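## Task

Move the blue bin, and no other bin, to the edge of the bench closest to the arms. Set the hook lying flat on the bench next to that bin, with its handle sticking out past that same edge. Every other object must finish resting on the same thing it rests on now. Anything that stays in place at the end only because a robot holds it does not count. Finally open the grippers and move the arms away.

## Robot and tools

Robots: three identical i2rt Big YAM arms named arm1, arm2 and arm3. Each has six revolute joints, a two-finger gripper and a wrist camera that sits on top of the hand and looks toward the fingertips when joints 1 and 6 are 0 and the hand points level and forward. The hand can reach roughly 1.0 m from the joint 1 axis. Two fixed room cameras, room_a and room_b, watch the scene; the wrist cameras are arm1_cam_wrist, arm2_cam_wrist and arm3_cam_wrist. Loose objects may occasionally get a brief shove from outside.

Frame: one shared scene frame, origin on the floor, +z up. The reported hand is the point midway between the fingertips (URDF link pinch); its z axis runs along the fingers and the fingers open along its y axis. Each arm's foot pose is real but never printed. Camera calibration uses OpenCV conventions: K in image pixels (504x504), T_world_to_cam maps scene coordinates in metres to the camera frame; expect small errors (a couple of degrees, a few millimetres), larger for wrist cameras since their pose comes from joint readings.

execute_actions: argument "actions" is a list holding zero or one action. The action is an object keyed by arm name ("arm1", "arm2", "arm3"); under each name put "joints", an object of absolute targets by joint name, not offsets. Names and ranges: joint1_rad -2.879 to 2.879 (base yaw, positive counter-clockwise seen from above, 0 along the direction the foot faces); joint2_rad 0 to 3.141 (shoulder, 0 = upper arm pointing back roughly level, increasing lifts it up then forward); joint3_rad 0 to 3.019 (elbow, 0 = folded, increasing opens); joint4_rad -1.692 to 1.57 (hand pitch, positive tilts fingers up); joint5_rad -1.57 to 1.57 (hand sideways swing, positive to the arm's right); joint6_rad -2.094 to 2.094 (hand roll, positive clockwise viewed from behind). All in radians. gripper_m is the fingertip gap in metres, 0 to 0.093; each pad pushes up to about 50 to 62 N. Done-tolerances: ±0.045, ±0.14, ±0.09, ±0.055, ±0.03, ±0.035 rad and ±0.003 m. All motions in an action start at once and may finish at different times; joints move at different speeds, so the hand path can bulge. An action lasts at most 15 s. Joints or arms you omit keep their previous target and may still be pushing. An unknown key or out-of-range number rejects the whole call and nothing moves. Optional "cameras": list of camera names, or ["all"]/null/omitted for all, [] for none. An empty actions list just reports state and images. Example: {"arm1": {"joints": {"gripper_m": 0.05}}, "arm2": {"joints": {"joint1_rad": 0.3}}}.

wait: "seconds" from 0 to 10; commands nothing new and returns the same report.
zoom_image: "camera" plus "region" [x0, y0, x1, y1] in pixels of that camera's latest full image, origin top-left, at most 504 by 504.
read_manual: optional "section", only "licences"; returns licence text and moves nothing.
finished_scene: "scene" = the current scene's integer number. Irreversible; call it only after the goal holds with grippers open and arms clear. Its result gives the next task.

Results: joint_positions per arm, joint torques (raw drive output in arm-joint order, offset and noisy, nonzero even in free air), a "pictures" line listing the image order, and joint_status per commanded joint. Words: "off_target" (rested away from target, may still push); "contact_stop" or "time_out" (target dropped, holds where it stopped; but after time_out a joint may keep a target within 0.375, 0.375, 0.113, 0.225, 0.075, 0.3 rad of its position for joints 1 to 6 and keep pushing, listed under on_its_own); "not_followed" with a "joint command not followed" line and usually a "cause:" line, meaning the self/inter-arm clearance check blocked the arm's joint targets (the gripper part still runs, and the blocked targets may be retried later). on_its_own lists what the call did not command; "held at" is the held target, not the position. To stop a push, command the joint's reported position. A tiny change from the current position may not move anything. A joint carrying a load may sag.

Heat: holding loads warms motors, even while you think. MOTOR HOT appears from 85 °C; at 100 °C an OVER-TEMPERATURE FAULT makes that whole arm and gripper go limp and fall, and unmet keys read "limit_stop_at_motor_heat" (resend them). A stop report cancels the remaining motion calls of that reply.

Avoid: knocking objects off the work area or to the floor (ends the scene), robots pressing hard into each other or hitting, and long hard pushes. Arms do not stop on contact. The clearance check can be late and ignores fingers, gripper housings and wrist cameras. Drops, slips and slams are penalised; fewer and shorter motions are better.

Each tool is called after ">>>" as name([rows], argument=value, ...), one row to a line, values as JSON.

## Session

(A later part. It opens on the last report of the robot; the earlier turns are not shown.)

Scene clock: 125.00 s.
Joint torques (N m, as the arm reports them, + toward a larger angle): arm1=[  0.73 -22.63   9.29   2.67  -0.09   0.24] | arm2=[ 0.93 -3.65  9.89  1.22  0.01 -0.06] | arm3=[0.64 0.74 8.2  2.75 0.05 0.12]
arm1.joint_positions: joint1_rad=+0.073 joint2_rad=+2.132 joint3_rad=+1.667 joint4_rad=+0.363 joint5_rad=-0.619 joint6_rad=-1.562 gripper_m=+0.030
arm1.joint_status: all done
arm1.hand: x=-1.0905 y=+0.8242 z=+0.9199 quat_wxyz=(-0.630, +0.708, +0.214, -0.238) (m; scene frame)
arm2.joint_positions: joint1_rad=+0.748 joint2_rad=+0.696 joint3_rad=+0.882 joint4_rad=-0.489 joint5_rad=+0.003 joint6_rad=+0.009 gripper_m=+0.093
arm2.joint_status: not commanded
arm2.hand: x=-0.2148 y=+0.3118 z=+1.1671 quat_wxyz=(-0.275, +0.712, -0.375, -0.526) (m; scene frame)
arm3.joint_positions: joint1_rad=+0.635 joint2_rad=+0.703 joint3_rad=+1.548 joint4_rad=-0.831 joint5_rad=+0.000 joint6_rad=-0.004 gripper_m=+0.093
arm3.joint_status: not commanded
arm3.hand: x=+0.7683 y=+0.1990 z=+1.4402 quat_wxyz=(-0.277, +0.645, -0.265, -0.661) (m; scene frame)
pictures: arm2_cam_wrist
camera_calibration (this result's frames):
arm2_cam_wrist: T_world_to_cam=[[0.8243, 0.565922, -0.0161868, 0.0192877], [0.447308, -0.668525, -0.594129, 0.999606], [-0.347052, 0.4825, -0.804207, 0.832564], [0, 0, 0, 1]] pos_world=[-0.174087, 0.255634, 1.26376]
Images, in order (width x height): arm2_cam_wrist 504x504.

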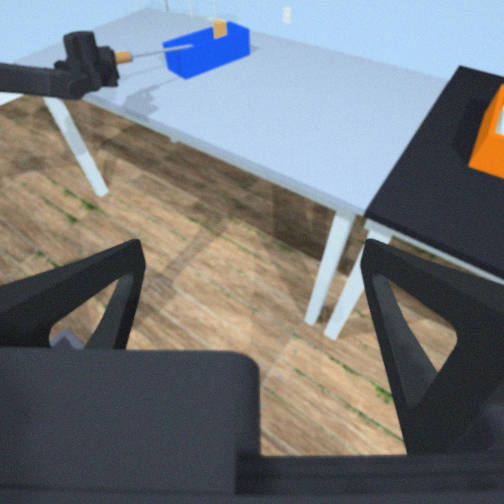

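>>> execute_actions([
  {"arm1":{"joints":{"joint2_rad":1.985,"joint3_rad":1.47,"joint4_rad":0.46}}},
], cameras=[])

>>> execute_actions([
  {"arm1":{"joints":{"joint2_rad":1.88,"joint3_rad":1.29,"joint4_rad":0.53}}},
], cameras=[])

>>> execute_actions([
  {"arm1":{"joints":{"joint2_rad":1.775,"joint3_rad":1.125,"joint4_rad":0.59}}},
], cameras=[])

>>> execute_actions([
  {"arm1":{"joints":{"joint2_rad":1.675,"joint3_rad":0.97,"joint4_rad":0.64}}},
], cameras=["arm1_cam_wrist","arm2_cam_wrist"])

>>> zoom_image(camera="arm2_cam_wrist", region=[20, 20, 240, 150])

Scene clock: 131.57 s.
Joint torques (N m, as the arm reports them, + toward a larger angle): arm1=[  0.67 -20.61   9.04   2.8   -0.11   0.23] | arm2=[ 0.78 -3.87  9.92  1.26  0.01 -0.06] | arm3=[0.81 0.61 8.36 2.68 0.02 0.12]
arm1.joint_positions: joint1_rad=+0.073 joint2_rad=+2.014 joint3_rad=+1.466 joint4_rad=+0.440 joint5_rad=-0.618 joint6_rad=-1.562 gripper_m=+0.030
arm1.joint_status: all done
arm1.hand: x=-1.0887 y=+0.7733 z=+0.9199 quat_wxyz=(-0.628, +0.709, +0.213, -0.239) (m; scene frame)
arm2.joint_positions: joint1_rad=+0.748 joint2_rad=+0.696 joint3_rad=+0.882 joint4_rad=-0.489 joint5_rad=+0.003 joint6_rad=+0.009 gripper_m=+0.093
arm2.joint_status: not commanded
arm2.hand: x=-0.2148 y=+0.3118 z=+1.1671 quat_wxyz=(-0.275, +0.712, -0.375, -0.526) (m; scene frame)
arm3.joint_positions: joint1_rad=+0.635 joint2_rad=+0.703 joint3_rad=+1.548 joint4_rad=-0.831 joint5_rad=+0.000 joint6_rad=-0.004 gripper_m=+0.093
arm3.joint_status: not commanded
arm3.hand: x=+0.7683 y=+0.1990 z=+1.4402 quat_wxyz=(-0.277, +0.645, -0.265, -0.661) (m; scene frame)
pictures: none
No camera images: the call's "cameras" was empty. Leave "cameras" out to get every camera's image.

Scene clock: 132.40 s.
Joint torques (N m, as the arm reports them, + toward a larger angle): arm1=[  0.74 -18.56   8.67   2.84  -0.12   0.23] | arm2=[ 0.68 -3.6   9.86  1.22  0.02 -0.05] | arm3=[0.4  0.61 8.27 2.68 0.04 0.11]
arm1.joint_positions: joint1_rad=+0.073 joint2_rad=+1.906 joint3_rad=+1.286 joint4_rad=+0.509 joint5_rad=-0.618 joint6_rad=-1.562 gripper_m=+0.030
arm1.joint_status: all done
arm1.hand: x=-1.0870 y=+0.7231 z=+0.9189 quat_wxyz=(-0.627, +0.711, +0.212, -0.239) (m; scene frame)
arm2.joint_positions: joint1_rad=+0.748 joint2_rad=+0.696 joint3_rad=+0.882 joint4_rad=-0.489 joint5_rad=+0.003 joint6_rad=+0.009 gripper_m=+0.093
arm2.joint_status: not commanded
arm2.hand: x=-0.2148 y=+0.3118 z=+1.1671 quat_wxyz=(-0.275, +0.712, -0.375, -0.526) (m; scene frame)
arm3.joint_positions: joint1_rad=+0.635 joint2_rad=+0.703 joint3_rad=+1.548 joint4_rad=-0.831 joint5_rad=+0.000 joint6_rad=-0.004 gripper_m=+0.093
arm3.joint_status: not commanded
arm3.hand: x=+0.7683 y=+0.1990 z=+1.4402 quat_wxyz=(-0.277, +0.645, -0.265, -0.661) (m; scene frame)
pictures: none
No camera images: the call's "cameras" was empty. Leave "cameras" out to get every camera's image.

Scene clock: 133.20 s.
Joint torques (N m, as the arm reports them, + toward a larger angle): arm1=[  0.63 -16.45   8.57   2.97  -0.13   0.22] | arm2=[ 0.79 -3.62  9.92  1.24  0.02 -0.06] | arm3=[ 0.33  0.71  8.3   2.53 -0.01  0.11]
arm1.joint_positions: joint1_rad=+0.073 joint2_rad=+1.799 joint3_rad=+1.117 joint4_rad=+0.567 joint5_rad=-0.618 joint6_rad=-1.561 gripper_m=+0.030
arm1.joint_status: all done
arm1.hand: x=-1.0853 y=+0.6720 z=+0.9183 quat_wxyz=(-0.626, +0.712, +0.212, -0.239) (m; scene frame)
arm2.joint_positions: joint1_rad=+0.748 joint2_rad=+0.696 joint3_rad=+0.882 joint4_rad=-0.489 joint5_rad=+0.003 joint6_rad=+0.009 gripper_m=+0.093
arm2.joint_status: not commanded
arm2.hand: x=-0.2148 y=+0.3118 z=+1.1671 quat_wxyz=(-0.275, +0.712, -0.375, -0.526) (m; scene frame)
arm3.joint_positions: joint1_rad=+0.635 joint2_rad=+0.703 joint3_rad=+1.548 joint4_rad=-0.831 joint5_rad=+0.000 joint6_rad=-0.004 gripper_m=+0.093
arm3.joint_status: not commanded
arm3.hand: x=+0.7683 y=+0.1990 z=+1.4402 quat_wxyz=(-0.277, +0.645, -0.265, -0.661) (m; scene frame)
pictures: none
No camera images: the call's "cameras" was empty. Leave "cameras" out to get every camera's image.

Scene clock: 134.00 s.
Joint torques (N m, as the arm reports them, + toward a larger angle): arm1=[  0.66 -14.59   8.31   2.93  -0.11   0.21] | arm2=[ 1.06 -3.73  9.95  1.21  0.01 -0.07] | arm3=[0.04 0.86 8.05 2.71 0.03 0.1 ]
arm1.joint_positions: joint1_rad=+0.073 joint2_rad=+1.696 joint3_rad=+0.962 joint4_rad=+0.617 joint5_rad=-0.618 joint6_rad=-1.560 gripper_m=+0.030
arm1.joint_status: all done
arm1.hand: x=-1.0836 y=+0.6217 z=+0.9167 quat_wxyz=(-0.625, +0.713, +0.211, -0.240) (m; scene frame)
arm2.joint_positions: joint1_rad=+0.748 joint2_rad=+0.696 joint3_rad=+0.882 joint4_rad=-0.489 joint5_rad=+0.003 joint6_rad=+0.009 gripper_m=+0.093
arm2.joint_status: not commanded
arm2.hand: x=-0.2148 y=+0.3118 z=+1.1671 quat_wxyz=(-0.275, +0.712, -0.375, -0.526) (m; scene frame)
arm3.joint_positions: joint1_rad=+0.635 joint2_rad=+0.703 joint3_rad=+1.548 joint4_rad=-0.831 joint5_rad=+0.000 joint6_rad=-0.004 gripper_m=+0.093
arm3.joint_status: not commanded
arm3.hand: x=+0.7683 y=+0.1990 z=+1.4402 quat_wxyz=(-0.277, +0.645, -0.265, -0.661) (m; scene frame)
pictures: arm1_cam_wrist, arm2_cam_wrist
camera_calibration (this result's frames):
arm1_cam_wrist: T_world_to_cam=[[0.000109247, 0.143081, 0.989711, -0.992127], [0.999073, 0.0425946, -0.0062681, 1.06966], [-0.0430532, 0.988794, -0.142943, -0.402627], [0, 0, 0, 1]] pos_world=[-1.0859, 0.494507, 0.931071]
arm2_cam_wrist: T_world_to_cam=[[0.8243, 0.565922, -0.0161868, 0.0192877], [0.447308, -0.668525, -0.594129, 0.999606], [-0.347052, 0.4825, -0.804207, 0.832564], [0, 0, 0, 1]] pos_world=[-0.174087, 0.255634, 1.26376]
Images, in order (width x height): arm1_cam_wrist 504x504, arm2_cam_wrist 504x504.

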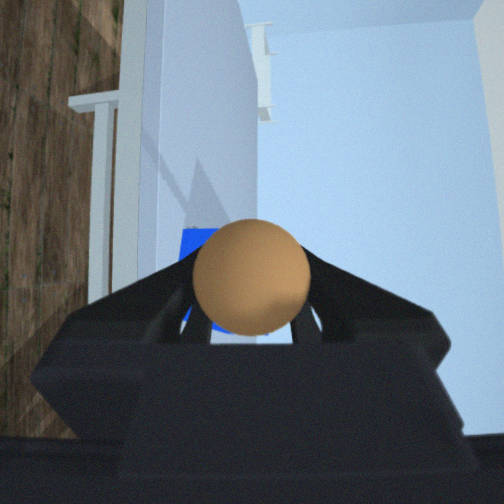

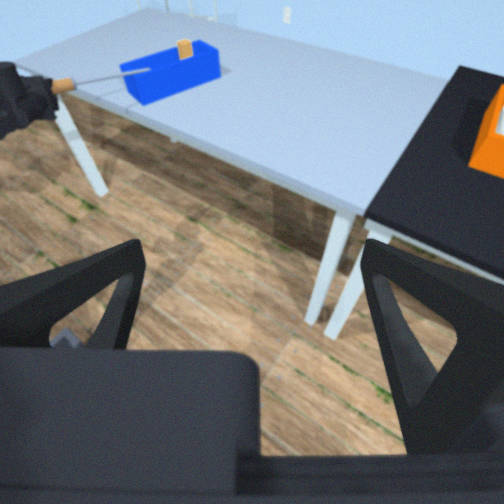

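Region (20, 20, 240, 150) of arm2_cam_wrist's 504x504 image, scaled by 2.291, with more detail than that image has; it fills the top 298 rows of this view, and the rest is white.

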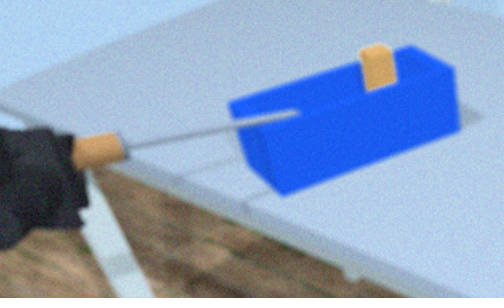

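>>> execute_actions([
  {"arm1":{"joints":{"joint2_rad":1.58,"joint3_rad":0.84,"joint4_rad":0.675}}},
], cameras=["arm1_cam_wrist","arm2_cam_wrist"])

>>> execute_actions([
  {"arm1":{"joints":{"joint4_rad":1.0}}},
], cameras=["arm2_cam_wrist","room_b"])

>>> zoom_image(camera="arm2_cam_wrist", region=[0, 20, 240, 150])

Scene clock: 141.30 s.
Joint torques (N m, as the arm reports them, + toward a larger angle): arm1=[  0.72 -12.73   8.31   2.99  -0.14   0.2 ] | arm2=[ 0.79 -3.52  9.91  1.23  0.02 -0.07] | arm3=[0.26 1.13 8.26 2.81 0.   0.12]
arm1.joint_positions: joint1_rad=+0.073 joint2_rad=+1.600 joint3_rad=+0.829 joint4_rad=+0.652 joint5_rad=-0.618 joint6_rad=-1.559 gripper_m=+0.030
arm1.joint_status: all done
arm1.hand: x=-1.0821 y=+0.5765 z=+0.9160 quat_wxyz=(-0.624, +0.713, +0.211, -0.240) (m; scene frame)
arm2.joint_positions: joint1_rad=+0.748 joint2_rad=+0.696 joint3_rad=+0.882 joint4_rad=-0.489 joint5_rad=+0.003 joint6_rad=+0.009 gripper_m=+0.093
arm2.joint_status: not commanded
arm2.hand: x=-0.2148 y=+0.3118 z=+1.1671 quat_wxyz=(-0.275, +0.712, -0.375, -0.526) (m; scene frame)
arm3.joint_positions: joint1_rad=+0.635 joint2_rad=+0.703 joint3_rad=+1.548 joint4_rad=-0.831 joint5_rad=+0.000 joint6_rad=-0.004 gripper_m=+0.093
arm3.joint_status: not commanded
arm3.hand: x=+0.7683 y=+0.1990 z=+1.4402 quat_wxyz=(-0.277, +0.645, -0.265, -0.661) (m; scene frame)
pictures: arm1_cam_wrist, arm2_cam_wrist
camera_calibration (this result's frames):
arm1_cam_wrist: T_world_to_cam=[[0.000982848, 0.144898, 0.989446, -0.984829], [0.999072, 0.0424556, -0.00720976, 1.07101], [-0.0430522, 0.988535, -0.144722, -0.356139], [0, 0, 0, 1]] pos_world=[-1.08438, 0.449286, 0.930616]
arm2_cam_wrist: T_world_to_cam=[[0.8243, 0.565922, -0.0161868, 0.0192877], [0.447308, -0.668525, -0.594129, 0.999606], [-0.347052, 0.4825, -0.804207, 0.832564], [0, 0, 0, 1]] pos_world=[-0.174087, 0.255634, 1.26376]
Images, in order (width x height): arm1_cam_wrist 504x504, arm2_cam_wrist 504x504.

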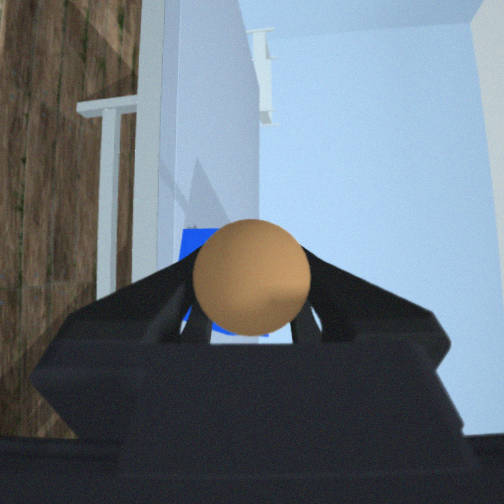

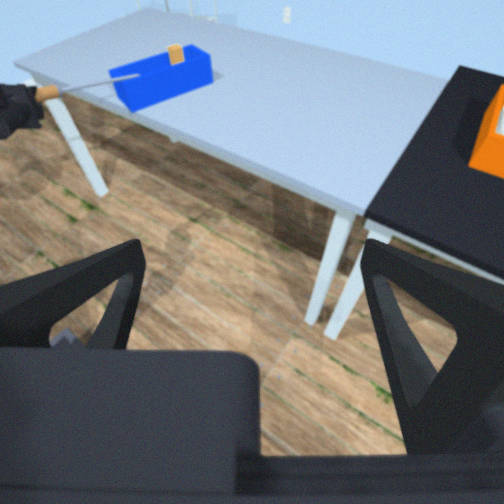

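Scene clock: 142.30 s.
Joint torques (N m, as the arm reports them, + toward a larger angle): arm1=[  0.76 -12.78   9.77   4.25   0.    -0.27] | arm2=[ 0.54 -3.76  9.91  1.25  0.03 -0.07] | arm3=[0.4  0.89 8.13 2.6  0.01 0.11]
arm1.joint_positions: joint1_rad=+0.073 joint2_rad=+1.603 joint3_rad=+0.807 joint4_rad=+0.949 joint5_rad=-0.618 joint6_rad=-1.518 gripper_m=+0.030
arm1.joint_status: all done
arm1.hand: x=-1.0822 y=+0.5703 z=+0.9667 quat_wxyz=(-0.711, +0.626, +0.226, -0.228) (m; scene frame)
arm2.joint_positions: joint1_rad=+0.748 joint2_rad=+0.696 joint3_rad=+0.882 joint4_rad=-0.489 joint5_rad=+0.003 joint6_rad=+0.009 gripper_m=+0.093
arm2.joint_status: not commanded
arm2.hand: x=-0.2148 y=+0.3118 z=+1.1671 quat_wxyz=(-0.275, +0.712, -0.375, -0.526) (m; scene frame)
arm3.joint_positions: joint1_rad=+0.635 joint2_rad=+0.703 joint3_rad=+1.548 joint4_rad=-0.831 joint5_rad=+0.000 joint6_rad=-0.004 gripper_m=+0.093
arm3.joint_status: not commanded
arm3.hand: x=+0.7683 y=+0.1990 z=+1.4402 quat_wxyz=(-0.277, +0.645, -0.265, -0.661) (m; scene frame)
pictures: arm2_cam_wrist, room_b
camera_calibration (this result's frames):
arm2_cam_wrist: T_world_to_cam=[[0.8243, 0.565922, -0.0161868, 0.0192877], [0.447308, -0.668525, -0.594129, 0.999606], [-0.347052, 0.4825, -0.804207, 0.832564], [0, 0, 0, 1]] pos_world=[-0.174087, 0.255634, 1.26376]
Images, in order (width x height): arm2_cam_wrist 504x504, room_b 504x504.

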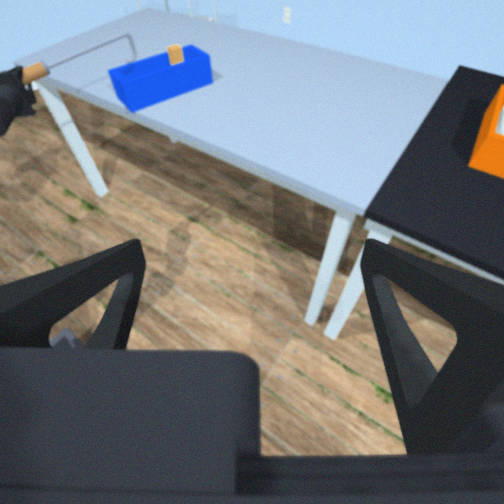

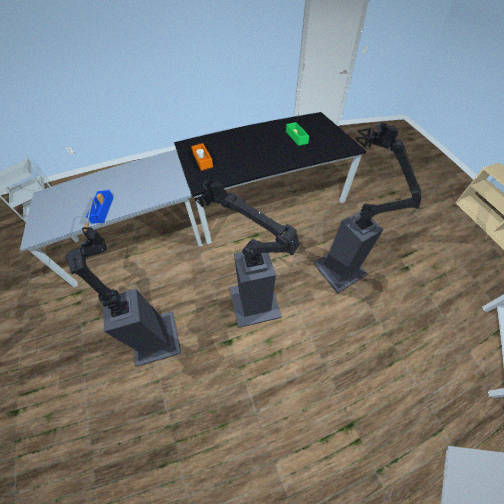

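Region (0, 20, 240, 150) of arm2_cam_wrist's 504x504 image, scaled by 2.100, with more detail than that image has; it fills the top 273 rows of this view, and the rest is white.

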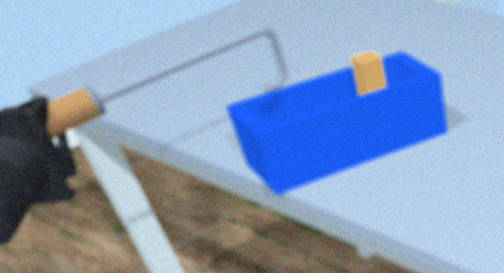

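>>> execute_actions([
  {"arm1":{"joints":{"joint1_rad":-0.09,"joint3_rad":1.42,"joint5_rad":0}}},
], cameras=[])

>>> execute_actions([
  {"arm1":{"joints":{"joint2_rad":1.92,"joint4_rad":1.1,"joint6_rad":0.0}}},
], cameras=["arm2_cam_wrist","arm1_cam_wrist"])

Scene clock: 148.43 s.
Joint torques (N m, as the arm reports them, + toward a larger angle): arm1=[  1.34 -15.19  14.66   2.8   -0.01  -0.31] | arm2=[ 0.87 -3.76  9.89  1.2   0.01 -0.06] | arm3=[0.51 0.47 8.18 2.68 0.01 0.12]
arm1.joint_positions: joint1_rad=-0.097 joint2_rad=+1.606 joint3_rad=+1.353 joint4_rad=+0.971 joint5_rad=+0.003 joint6_rad=-1.518 gripper_m=+0.030
arm1.joint_status: all done
arm1.hand: x=-0.8754 y=+0.6472 z=+1.2738 quat_wxyz=(-0.908, +0.415, -0.037, +0.040) (m; scene frame)
arm2.joint_positions: joint1_rad=+0.748 joint2_rad=+0.696 joint3_rad=+0.882 joint4_rad=-0.489 joint5_rad=+0.003 joint6_rad=+0.009 gripper_m=+0.093
arm2.joint_status: not commanded
arm2.hand: x=-0.2148 y=+0.3118 z=+1.1671 quat_wxyz=(-0.275, +0.712, -0.375, -0.526) (m; scene frame)
arm3.joint_positions: joint1_rad=+0.635 joint2_rad=+0.703 joint3_rad=+1.548 joint4_rad=-0.831 joint5_rad=+0.000 joint6_rad=-0.004 gripper_m=+0.093
arm3.joint_status: not commanded
arm3.hand: x=+0.7683 y=+0.1990 z=+1.4402 quat_wxyz=(-0.277, +0.645, -0.265, -0.661) (m; scene frame)
pictures: none
No camera images: the call's "cameras" was empty. Leave "cameras" out to get every camera's image.

Scene clock: 150.53 s.
Joint torques (N m, as the arm reports them, + toward a larger angle): arm1=[  1.42 -22.15  12.91   3.65  -0.06   0.08] | arm2=[ 0.67 -3.91  9.9   1.27  0.01 -0.06] | arm3=[0.8  0.78 8.33 2.66 0.03 0.13]
arm1.joint_positions: joint1_rad=-0.096 joint2_rad=+1.983 joint3_rad=+1.360 joint4_rad=+1.061 joint5_rad=+0.002 joint6_rad=-0.009 gripper_m=+0.030
arm1.joint_status: all done
arm1.hand: x=-0.8593 y=+0.7552 z=+1.0321 quat_wxyz=(-0.639, +0.358, -0.403, -0.549) (m; scene frame)
arm2.joint_positions: joint1_rad=+0.748 joint2_rad=+0.696 joint3_rad=+0.882 joint4_rad=-0.489 joint5_rad=+0.003 joint6_rad=+0.009 gripper_m=+0.093
arm2.joint_status: not commanded
arm2.hand: x=-0.2148 y=+0.3118 z=+1.1671 quat_wxyz=(-0.275, +0.712, -0.375, -0.526) (m; scene frame)
arm3.joint_positions: joint1_rad=+0.635 joint2_rad=+0.703 joint3_rad=+1.548 joint4_rad=-0.831 joint5_rad=+0.000 joint6_rad=-0.004 gripper_m=+0.093
arm3.joint_status: not commanded
arm3.hand: x=+0.7683 y=+0.1990 z=+1.4402 quat_wxyz=(-0.277, +0.645, -0.265, -0.661) (m; scene frame)
pictures: arm1_cam_wrist, arm2_cam_wrist
camera_calibration (this result's frames):
arm1_cam_wrist: T_world_to_cam=[[0.991614, -0.128824, 0.0102886, 0.942719], [-0.0124978, -0.174831, -0.984519, 1.14525], [0.128628, 0.976135, -0.174975, -0.318329], [0, 0, 0, 1]] pos_world=[-0.879554, 0.632402, 1.06213]
arm2_cam_wrist: T_world_to_cam=[[0.8243, 0.565922, -0.0161868, 0.0192877], [0.447308, -0.668525, -0.594129, 0.999606], [-0.347052, 0.4825, -0.804207, 0.832564], [0, 0, 0, 1]] pos_world=[-0.174087, 0.255634, 1.26376]
Images, in order (width x height): arm1_cam_wrist 504x504, arm2_cam_wrist 504x504.

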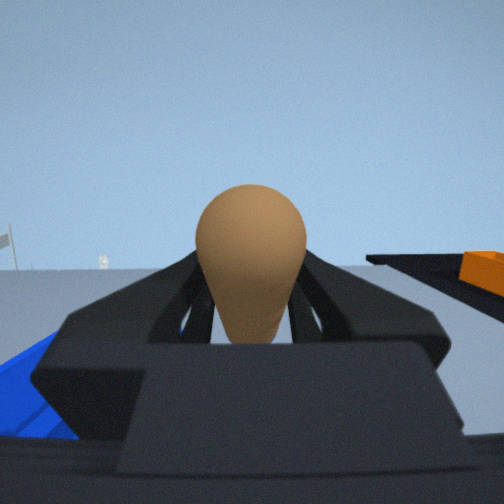

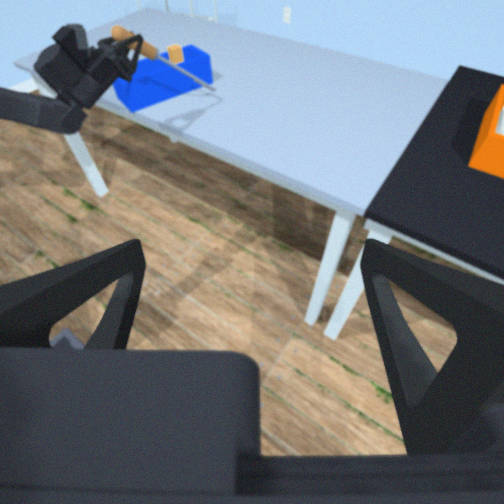

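>>> execute_actions([
  {"arm1":{"joints":{"joint4_rad":0.8}}},
], cameras=[])

>>> execute_actions([
  {"arm1":{"joints":{"joint4_rad":0.62,"joint2_rad":2.0}}},
], cameras=[])

>>> execute_actions([
  {"arm1":{"joints":{"joint4_rad":0.72,"joint2_rad":2.1}}},
], cameras=["arm2_cam_wrist","arm1_cam_wrist"])

>>> zoom_image(camera="arm2_cam_wrist", region=[40, 30, 280, 180])

Scene clock: 156.33 s.
Joint torques (N m, as the arm reports them, + toward a larger angle): arm1=[  1.37 -19.77  13.24   1.43  -0.06   0.07] | arm2=[ 0.72 -3.75  9.91  1.24  0.02 -0.07] | arm3=[0.55 1.06 8.29 2.72 0.02 0.14]
arm1.joint_positions: joint1_rad=-0.096 joint2_rad=+1.951 joint3_rad=+1.360 joint4_rad=+0.810 joint5_rad=+0.002 joint6_rad=-0.007 gripper_m=+0.030
arm1.joint_status: all done
arm1.hand: x=-0.8572 y=+0.7688 z=+0.9978 quat_wxyz=(-0.590, +0.416, -0.470, -0.508) (m; scene frame)
arm2.joint_positions: joint1_rad=+0.748 joint2_rad=+0.696 joint3_rad=+0.882 joint4_rad=-0.489 joint5_rad=+0.003 joint6_rad=+0.009 gripper_m=+0.093
arm2.joint_status: not commanded
arm2.hand: x=-0.2148 y=+0.3118 z=+1.1671 quat_wxyz=(-0.275, +0.712, -0.375, -0.526) (m; scene frame)
arm3.joint_positions: joint1_rad=+0.635 joint2_rad=+0.703 joint3_rad=+1.548 joint4_rad=-0.831 joint5_rad=+0.000 joint6_rad=-0.004 gripper_m=+0.093
arm3.joint_status: not commanded
arm3.hand: x=+0.7683 y=+0.1990 z=+1.4402 quat_wxyz=(-0.277, +0.645, -0.265, -0.661) (m; scene frame)
pictures: none
No camera images: the call's "cameras" was empty. Leave "cameras" out to get every camera's image.

Scene clock: 157.30 s.
Joint torques (N m, as the arm reports them, + toward a larger angle): arm1=[  1.46 -18.09  12.26   1.78  -0.06   0.06] | arm2=[ 0.85 -3.73  9.9   1.24  0.02 -0.06] | arm3=[0.49 0.98 8.2  2.77 0.03 0.11]
arm1.joint_positions: joint1_rad=-0.096 joint2_rad=+2.002 joint3_rad=+1.370 joint4_rad=+0.625 joint5_rad=+0.002 joint6_rad=-0.006 gripper_m=+0.030
arm1.joint_status: all done
arm1.hand: x=-0.8549 y=+0.7813 z=+0.9188 quat_wxyz=(-0.533, +0.471, -0.534, -0.458) (m; scene frame)
arm2.joint_positions: joint1_rad=+0.748 joint2_rad=+0.696 joint3_rad=+0.882 joint4_rad=-0.489 joint5_rad=+0.003 joint6_rad=+0.009 gripper_m=+0.093
arm2.joint_status: not commanded
arm2.hand: x=-0.2148 y=+0.3118 z=+1.1671 quat_wxyz=(-0.275, +0.712, -0.375, -0.526) (m; scene frame)
arm3.joint_positions: joint1_rad=+0.635 joint2_rad=+0.703 joint3_rad=+1.548 joint4_rad=-0.831 joint5_rad=+0.000 joint6_rad=-0.004 gripper_m=+0.093
arm3.joint_status: not commanded
arm3.hand: x=+0.7683 y=+0.1990 z=+1.4402 quat_wxyz=(-0.277, +0.645, -0.265, -0.661) (m; scene frame)
pictures: none
No camera images: the call's "cameras" was empty. Leave "cameras" out to get every camera's image.

Scene clock: 158.30 s.
Joint torques (N m, as the arm reports them, + toward a larger angle): arm1=[  1.38 -19.45  11.31   2.94  -0.06   0.06] | arm2=[ 0.61 -3.68  9.88  1.26  0.01 -0.07] | arm3=[ 0.28  1.01  8.27  2.67 -0.02  0.1 ]
arm1.joint_positions: joint1_rad=-0.096 joint2_rad=+2.110 joint3_rad=+1.375 joint4_rad=+0.701 joint5_rad=+0.002 joint6_rad=-0.006 gripper_m=+0.030
arm1.joint_status: all done
arm1.hand: x=-0.8535 y=+0.7885 z=+0.8560 quat_wxyz=(-0.525, +0.477, -0.541, -0.452) (m; scene frame)
arm2.joint_positions: joint1_rad=+0.748 joint2_rad=+0.696 joint3_rad=+0.882 joint4_rad=-0.489 joint5_rad=+0.003 joint6_rad=+0.009 gripper_m=+0.093
arm2.joint_status: not commanded
arm2.hand: x=-0.2148 y=+0.3118 z=+1.1671 quat_wxyz=(-0.275, +0.712, -0.375, -0.526) (m; scene frame)
arm3.joint_positions: joint1_rad=+0.635 joint2_rad=+0.703 joint3_rad=+1.548 joint4_rad=-0.831 joint5_rad=+0.000 joint6_rad=-0.004 gripper_m=+0.093
arm3.joint_status: not commanded
arm3.hand: x=+0.7683 y=+0.1990 z=+1.4402 quat_wxyz=(-0.277, +0.645, -0.265, -0.661) (m; scene frame)
pictures: arm1_cam_wrist, arm2_cam_wrist
camera_calibration (this result's frames):
arm1_cam_wrist: T_world_to_cam=[[0.991748, -0.128154, 0.00365195, 0.948357], [-0.0744385, -0.598782, -0.797446, 1.09909], [0.104383, 0.790593, -0.60338, 0.109952], [0, 0, 0, 1]] pos_world=[-0.870194, 0.692722, 0.939341]
arm2_cam_wrist: T_world_to_cam=[[0.8243, 0.565922, -0.0161868, 0.0192877], [0.447308, -0.668525, -0.594129, 0.999606], [-0.347052, 0.4825, -0.804207, 0.832564], [0, 0, 0, 1]] pos_world=[-0.174087, 0.255634, 1.26376]
Images, in order (width x height): arm1_cam_wrist 504x504, arm2_cam_wrist 504x504.

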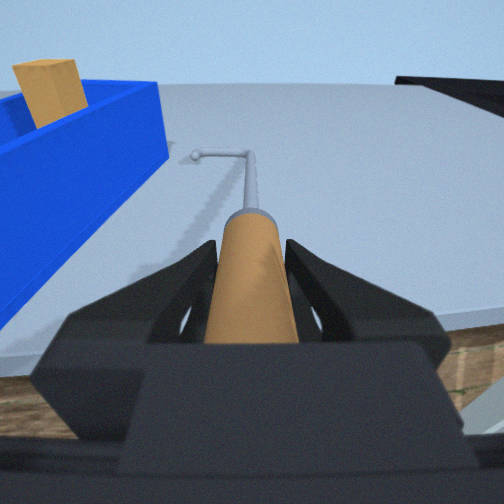

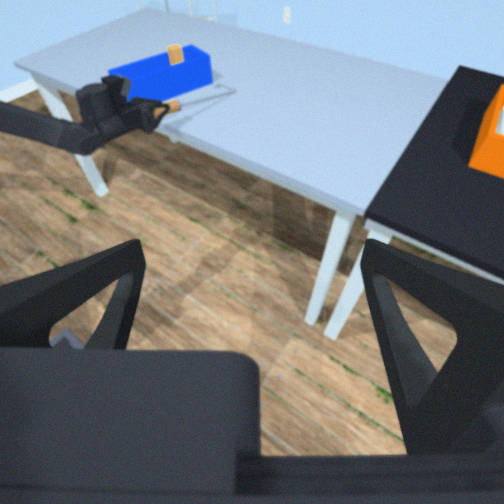

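Region (40, 30, 280, 180) of arm2_cam_wrist's 504x504 image, scaled by 2.100, with more detail than that image has; it fills the top 315 rows of this view, and the rest is white.

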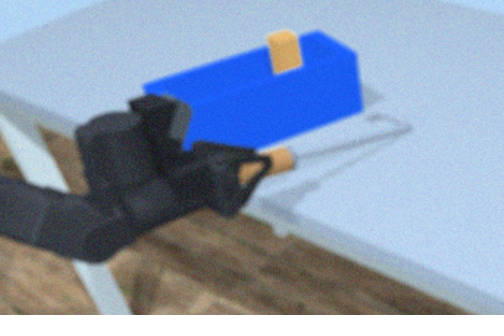

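Lower ~2.5 cm more.

>>> execute_actions([
  {"arm1":{"joints":{"joint2_rad":2.135,"joint3_rad":1.37,"joint4_rad":0.76}}},
], cameras=["arm1_cam_wrist"])

Scene clock: 161.93 s.
Joint torques (N m, as the arm reports them, + toward a larger angle): arm1=[  1.37 -18.29   8.13   2.97  -0.06   0.06] | arm2=[ 0.61 -3.68  9.9   1.23  0.01 -0.06] | arm3=[0.38 0.61 8.23 2.8  0.01 0.08]
arm1.joint_positions: joint1_rad=-0.096 joint2_rad=+2.129 joint3_rad=+1.364 joint4_rad=+0.742 joint5_rad=+0.002 joint6_rad=-0.006 gripper_m=+0.030
arm1.joint_status: all done
arm1.hand: x=-0.8538 y=+0.7862 z=+0.8457 quat_wxyz=(-0.528, +0.475, -0.538, -0.454) (m; scene frame)
arm2.joint_positions: joint1_rad=+0.748 joint2_rad=+0.696 joint3_rad=+0.882 joint4_rad=-0.489 joint5_rad=+0.003 joint6_rad=+0.009 gripper_m=+0.093
arm2.joint_status: not commanded
arm2.hand: x=-0.2148 y=+0.3118 z=+1.1671 quat_wxyz=(-0.275, +0.712, -0.375, -0.526) (m; scene frame)
arm3.joint_positions: joint1_rad=+0.635 joint2_rad=+0.703 joint3_rad=+1.548 joint4_rad=-0.831 joint5_rad=+0.000 joint6_rad=-0.004 gripper_m=+0.093
arm3.joint_status: not commanded
arm3.hand: x=+0.7683 y=+0.1990 z=+1.4402 quat_wxyz=(-0.277, +0.645, -0.265, -0.661) (m; scene frame)
pictures: arm1_cam_wrist
camera_calibration (this result's frames):
arm1_cam_wrist: T_world_to_cam=[[0.991752, -0.128118, 0.00372893, 0.948249], [-0.0731964, -0.59001, -0.804071, 1.08917], [0.105216, 0.797166, -0.594521, 0.0936336], [0, 0, 0, 1]] pos_world=[-0.870557, 0.689468, 0.927901]
Images, in order (width x height): arm1_cam_wrist 504x504.

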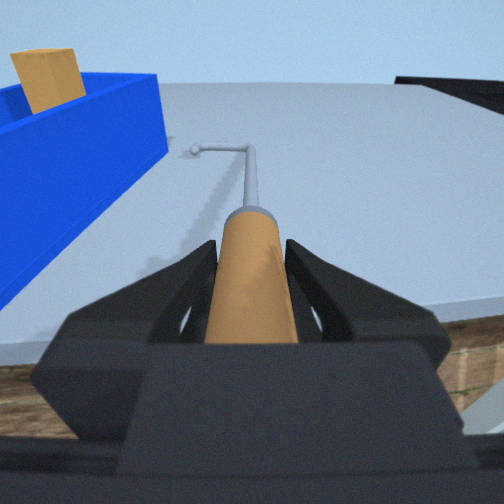

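>>> execute_actions([
  {"arm1":{"joints":{"joint4_rad":0.69}}},
], cameras=[])

>>> execute_actions([
  {"arm1":{"joints":{"gripper_m":0.075}}},
], cameras=["arm1_cam_wrist","arm2_cam_wrist"])

Scene clock: 164.97 s.
Joint torques (N m, as the arm reports them, + toward a larger angle): arm1=[  1.4  -17.98   8.21   1.45  -0.06   0.06] | arm2=[ 0.93 -3.67  9.89  1.18  0.01 -0.05] | arm3=[0.42 1.02 8.23 2.72 0.01 0.14]
arm1.joint_positions: joint1_rad=-0.096 joint2_rad=+2.129 joint3_rad=+1.364 joint4_rad=+0.702 joint5_rad=+0.002 joint6_rad=-0.006 gripper_m=+0.030
arm1.joint_status: all done
arm1.hand: x=-0.8538 y=+0.7857 z=+0.8359 quat_wxyz=(-0.518, +0.484, -0.548, -0.445) (m; scene frame)
arm2.joint_positions: joint1_rad=+0.748 joint2_rad=+0.696 joint3_rad=+0.882 joint4_rad=-0.489 joint5_rad=+0.003 joint6_rad=+0.009 gripper_m=+0.093
arm2.joint_status: not commanded
arm2.hand: x=-0.2148 y=+0.3118 z=+1.1671 quat_wxyz=(-0.275, +0.712, -0.375, -0.526) (m; scene frame)
arm3.joint_positions: joint1_rad=+0.635 joint2_rad=+0.703 joint3_rad=+1.548 joint4_rad=-0.831 joint5_rad=+0.000 joint6_rad=-0.004 gripper_m=+0.093
arm3.joint_status: not commanded
arm3.hand: x=+0.7683 y=+0.1990 z=+1.4402 quat_wxyz=(-0.277, +0.645, -0.265, -0.661) (m; scene frame)
pictures: none
No camera images: the call's "cameras" was empty. Leave "cameras" out to get every camera's image.

Scene clock: 165.63 s.
Joint torques (N m, as the arm reports them, + toward a larger angle): arm1=[  1.26 -18.31   8.21   1.64  -0.06   0.06] | arm2=[ 0.82 -3.71  9.95  1.22  0.02 -0.07] | arm3=[0.02 0.75 8.31 2.68 0.03 0.1 ]
arm1.joint_positions: joint1_rad=-0.096 joint2_rad=+2.129 joint3_rad=+1.364 joint4_rad=+0.699 joint5_rad=+0.002 joint6_rad=-0.006 gripper_m=+0.075
arm1.joint_status: all done
arm1.hand: x=-0.8538 y=+0.7856 z=+0.8350 quat_wxyz=(-0.517, +0.484, -0.549, -0.444) (m; scene frame)
arm2.joint_positions: joint1_rad=+0.748 joint2_rad=+0.696 joint3_rad=+0.882 joint4_rad=-0.489 joint5_rad=+0.003 joint6_rad=+0.009 gripper_m=+0.093
arm2.joint_status: not commanded
arm2.hand: x=-0.2148 y=+0.3118 z=+1.1671 quat_wxyz=(-0.275, +0.712, -0.375, -0.526) (m; scene frame)
arm3.joint_positions: joint1_rad=+0.635 joint2_rad=+0.703 joint3_rad=+1.548 joint4_rad=-0.831 joint5_rad=+0.000 joint6_rad=-0.004 gripper_m=+0.093
arm3.joint_status: not commanded
arm3.hand: x=+0.7683 y=+0.1990 z=+1.4402 quat_wxyz=(-0.277, +0.645, -0.265, -0.661) (m; scene frame)
pictures: arm1_cam_wrist, arm2_cam_wrist
camera_calibration (this result's frames):
arm1_cam_wrist: T_world_to_cam=[[0.991734, -0.128265, 0.00342871, 0.948569], [-0.0780251, -0.624066, -0.777466, 1.08067], [0.101862, 0.770772, -0.628915, 0.134321], [0, 0, 0, 1]] pos_world=[-0.870091, 0.692548, 0.921411]
arm2_cam_wrist: T_world_to_cam=[[0.8243, 0.565922, -0.0161868, 0.0192877], [0.447308, -0.668525, -0.594129, 0.999606], [-0.347052, 0.4825, -0.804207, 0.832564], [0, 0, 0, 1]] pos_world=[-0.174087, 0.255634, 1.26376]
Images, in order (width x height): arm1_cam_wrist 504x504, arm2_cam_wrist 504x504.

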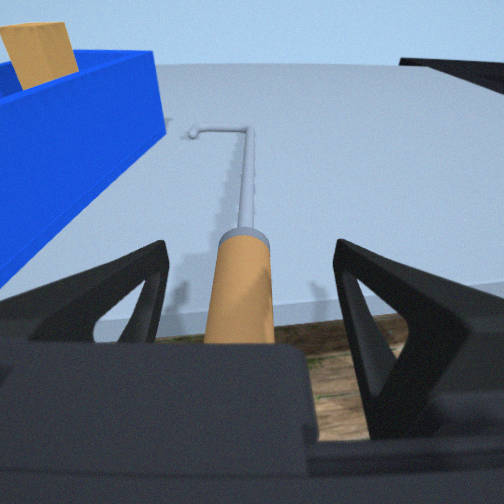

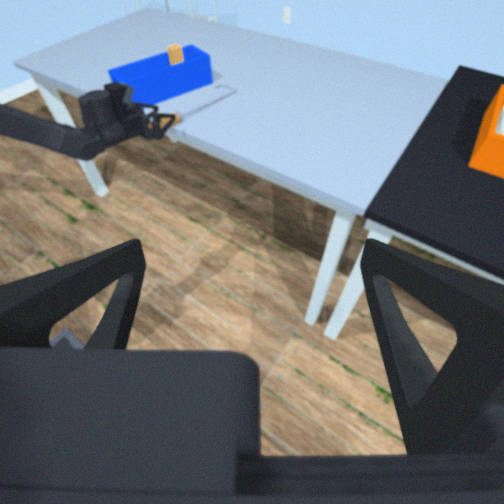

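>>> execute_actions([
  {"arm1":{"joints":{"joint2_rad":1.3}}},
], cameras=["arm2_cam_wrist","room_b"])

>>> zoom_image(camera="arm2_cam_wrist", region=[40, 30, 280, 180])

Scene clock: 174.30 s.
Joint torques (N m, as the arm reports them, + toward a larger angle): arm1=[ 1.43 -9.57 10.26  1.16 -0.05  0.06] | arm2=[ 0.69 -3.85  9.96  1.2   0.01 -0.06] | arm3=[0.64 0.98 8.08 2.77 0.   0.12]
arm1.joint_positions: joint1_rad=-0.096 joint2_rad=+1.304 joint3_rad=+1.362 joint4_rad=+0.693 joint5_rad=+0.002 joint6_rad=-0.006 gripper_m=+0.075
arm1.joint_status: all done
arm1.hand: x=-0.8912 y=+0.5400 z=+1.4050 quat_wxyz=(-0.693, +0.267, -0.300, -0.599) (m; scene frame)
arm2.joint_positions: joint1_rad=+0.748 joint2_rad=+0.696 joint3_rad=+0.882 joint4_rad=-0.489 joint5_rad=+0.003 joint6_rad=+0.009 gripper_m=+0.093
arm2.joint_status: not commanded
arm2.hand: x=-0.2148 y=+0.3118 z=+1.1671 quat_wxyz=(-0.275, +0.712, -0.375, -0.526) (m; scene frame)
arm3.joint_positions: joint1_rad=+0.635 joint2_rad=+0.703 joint3_rad=+1.548 joint4_rad=-0.831 joint5_rad=+0.000 joint6_rad=-0.004 gripper_m=+0.093
arm3.joint_status: not commanded
arm3.hand: x=+0.7683 y=+0.1990 z=+1.4402 quat_wxyz=(-0.277, +0.645, -0.265, -0.661) (m; scene frame)
pictures: arm2_cam_wrist, room_b
camera_calibration (this result's frames):
arm2_cam_wrist: T_world_to_cam=[[0.8243, 0.565922, -0.0161868, 0.0192877], [0.447308, -0.668525, -0.594129, 0.999606], [-0.347052, 0.4825, -0.804207, 0.832564], [0, 0, 0, 1]] pos_world=[-0.174087, 0.255634, 1.26376]
Images, in order (width x height): arm2_cam_wrist 504x504, room_b 504x504.

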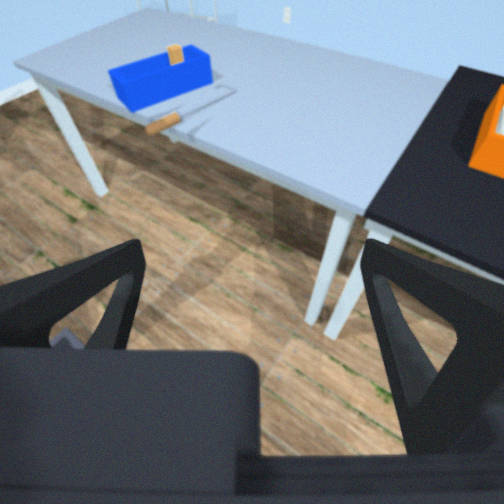

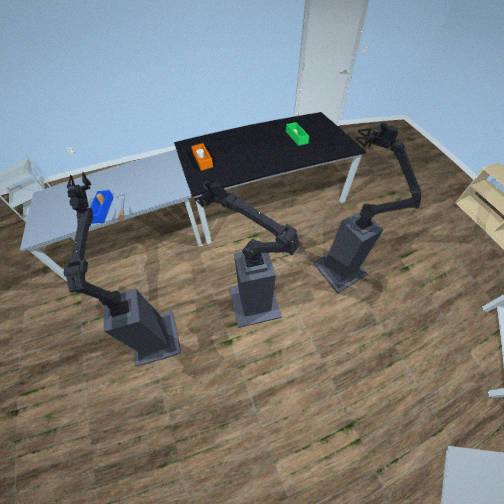

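Region (40, 30, 280, 180) of arm2_cam_wrist's 504x504 image, scaled by 2.100, with more detail than that image has; it fills the top 315 rows of this view, and the rest is white.

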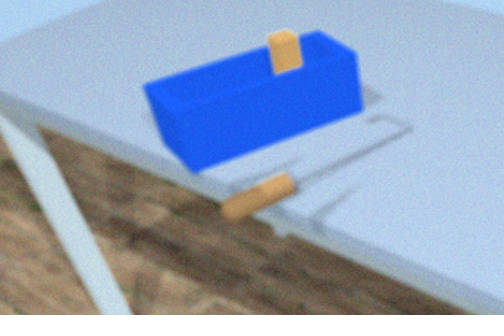

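>>> execute_actions([
  {"arm1":{"joints":{"joint4_rad":-0.5}}},
], cameras=["arm1_cam_wrist"])

>>> zoom_image(camera="arm1_cam_wrist", region=[130, 120, 370, 340])

Scene clock: 179.07 s.
Joint torques (N m, as the arm reports them, + toward a larger angle): arm1=[  1.46 -10.35  10.88   1.55  -0.06   0.06] | arm2=[ 0.78 -3.69  9.92  1.24  0.01 -0.06] | arm3=[0.26 0.63 8.12 2.73 0.   0.13]
arm1.joint_positions: joint1_rad=-0.096 joint2_rad=+1.304 joint3_rad=+1.362 joint4_rad=-0.491 joint5_rad=+0.002 joint6_rad=-0.006 gripper_m=+0.075
arm1.joint_status: all done
arm1.hand: x=-0.8838 y=+0.5807 z=+1.1336 quat_wxyz=(-0.407, +0.558, -0.634, -0.348) (m; scene frame)
arm2.joint_positions: joint1_rad=+0.748 joint2_rad=+0.696 joint3_rad=+0.882 joint4_rad=-0.489 joint5_rad=+0.003 joint6_rad=+0.009 gripper_m=+0.093
arm2.joint_status: not commanded
arm2.hand: x=-0.2148 y=+0.3118 z=+1.1671 quat_wxyz=(-0.275, +0.712, -0.375, -0.526) (m; scene frame)
arm3.joint_positions: joint1_rad=+0.635 joint2_rad=+0.703 joint3_rad=+1.548 joint4_rad=-0.831 joint5_rad=+0.000 joint6_rad=-0.004 gripper_m=+0.093
arm3.joint_status: not commanded
arm3.hand: x=+0.7683 y=+0.1990 z=+1.4402 quat_wxyz=(-0.277, +0.645, -0.265, -0.661) (m; scene frame)
pictures: arm1_cam_wrist
camera_calibration (this result's frames):
arm1_cam_wrist: T_world_to_cam=[[0.991515, -0.129985, 0.00121146, 0.954364], [-0.112016, -0.859099, -0.4994, 0.973839], [0.0659555, 0.495027, -0.866371, 0.880699], [0, 0, 0, 1]] pos_world=[-0.895268, 0.524708, 1.24819]
Images, in order (width x height): arm1_cam_wrist 504x504.

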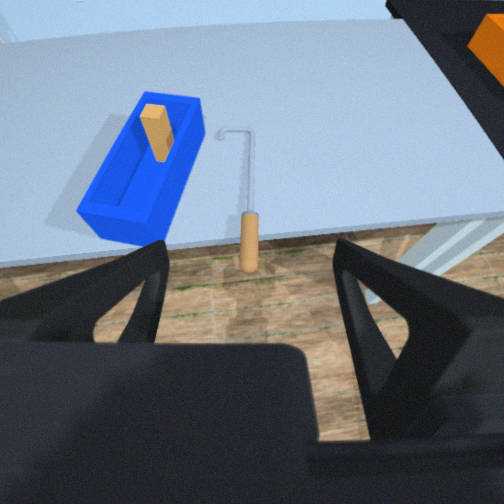

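Region (130, 120, 370, 340) of arm1_cam_wrist's 504x504 image, scaled by 2.100, with more detail than that image has; it fills the top 462 rows of this view, and the rest is white.

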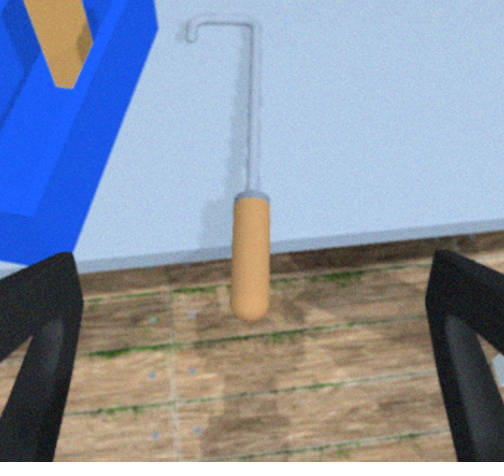

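>>> finished_scene(scene=2)

The scene is finished: the task was done.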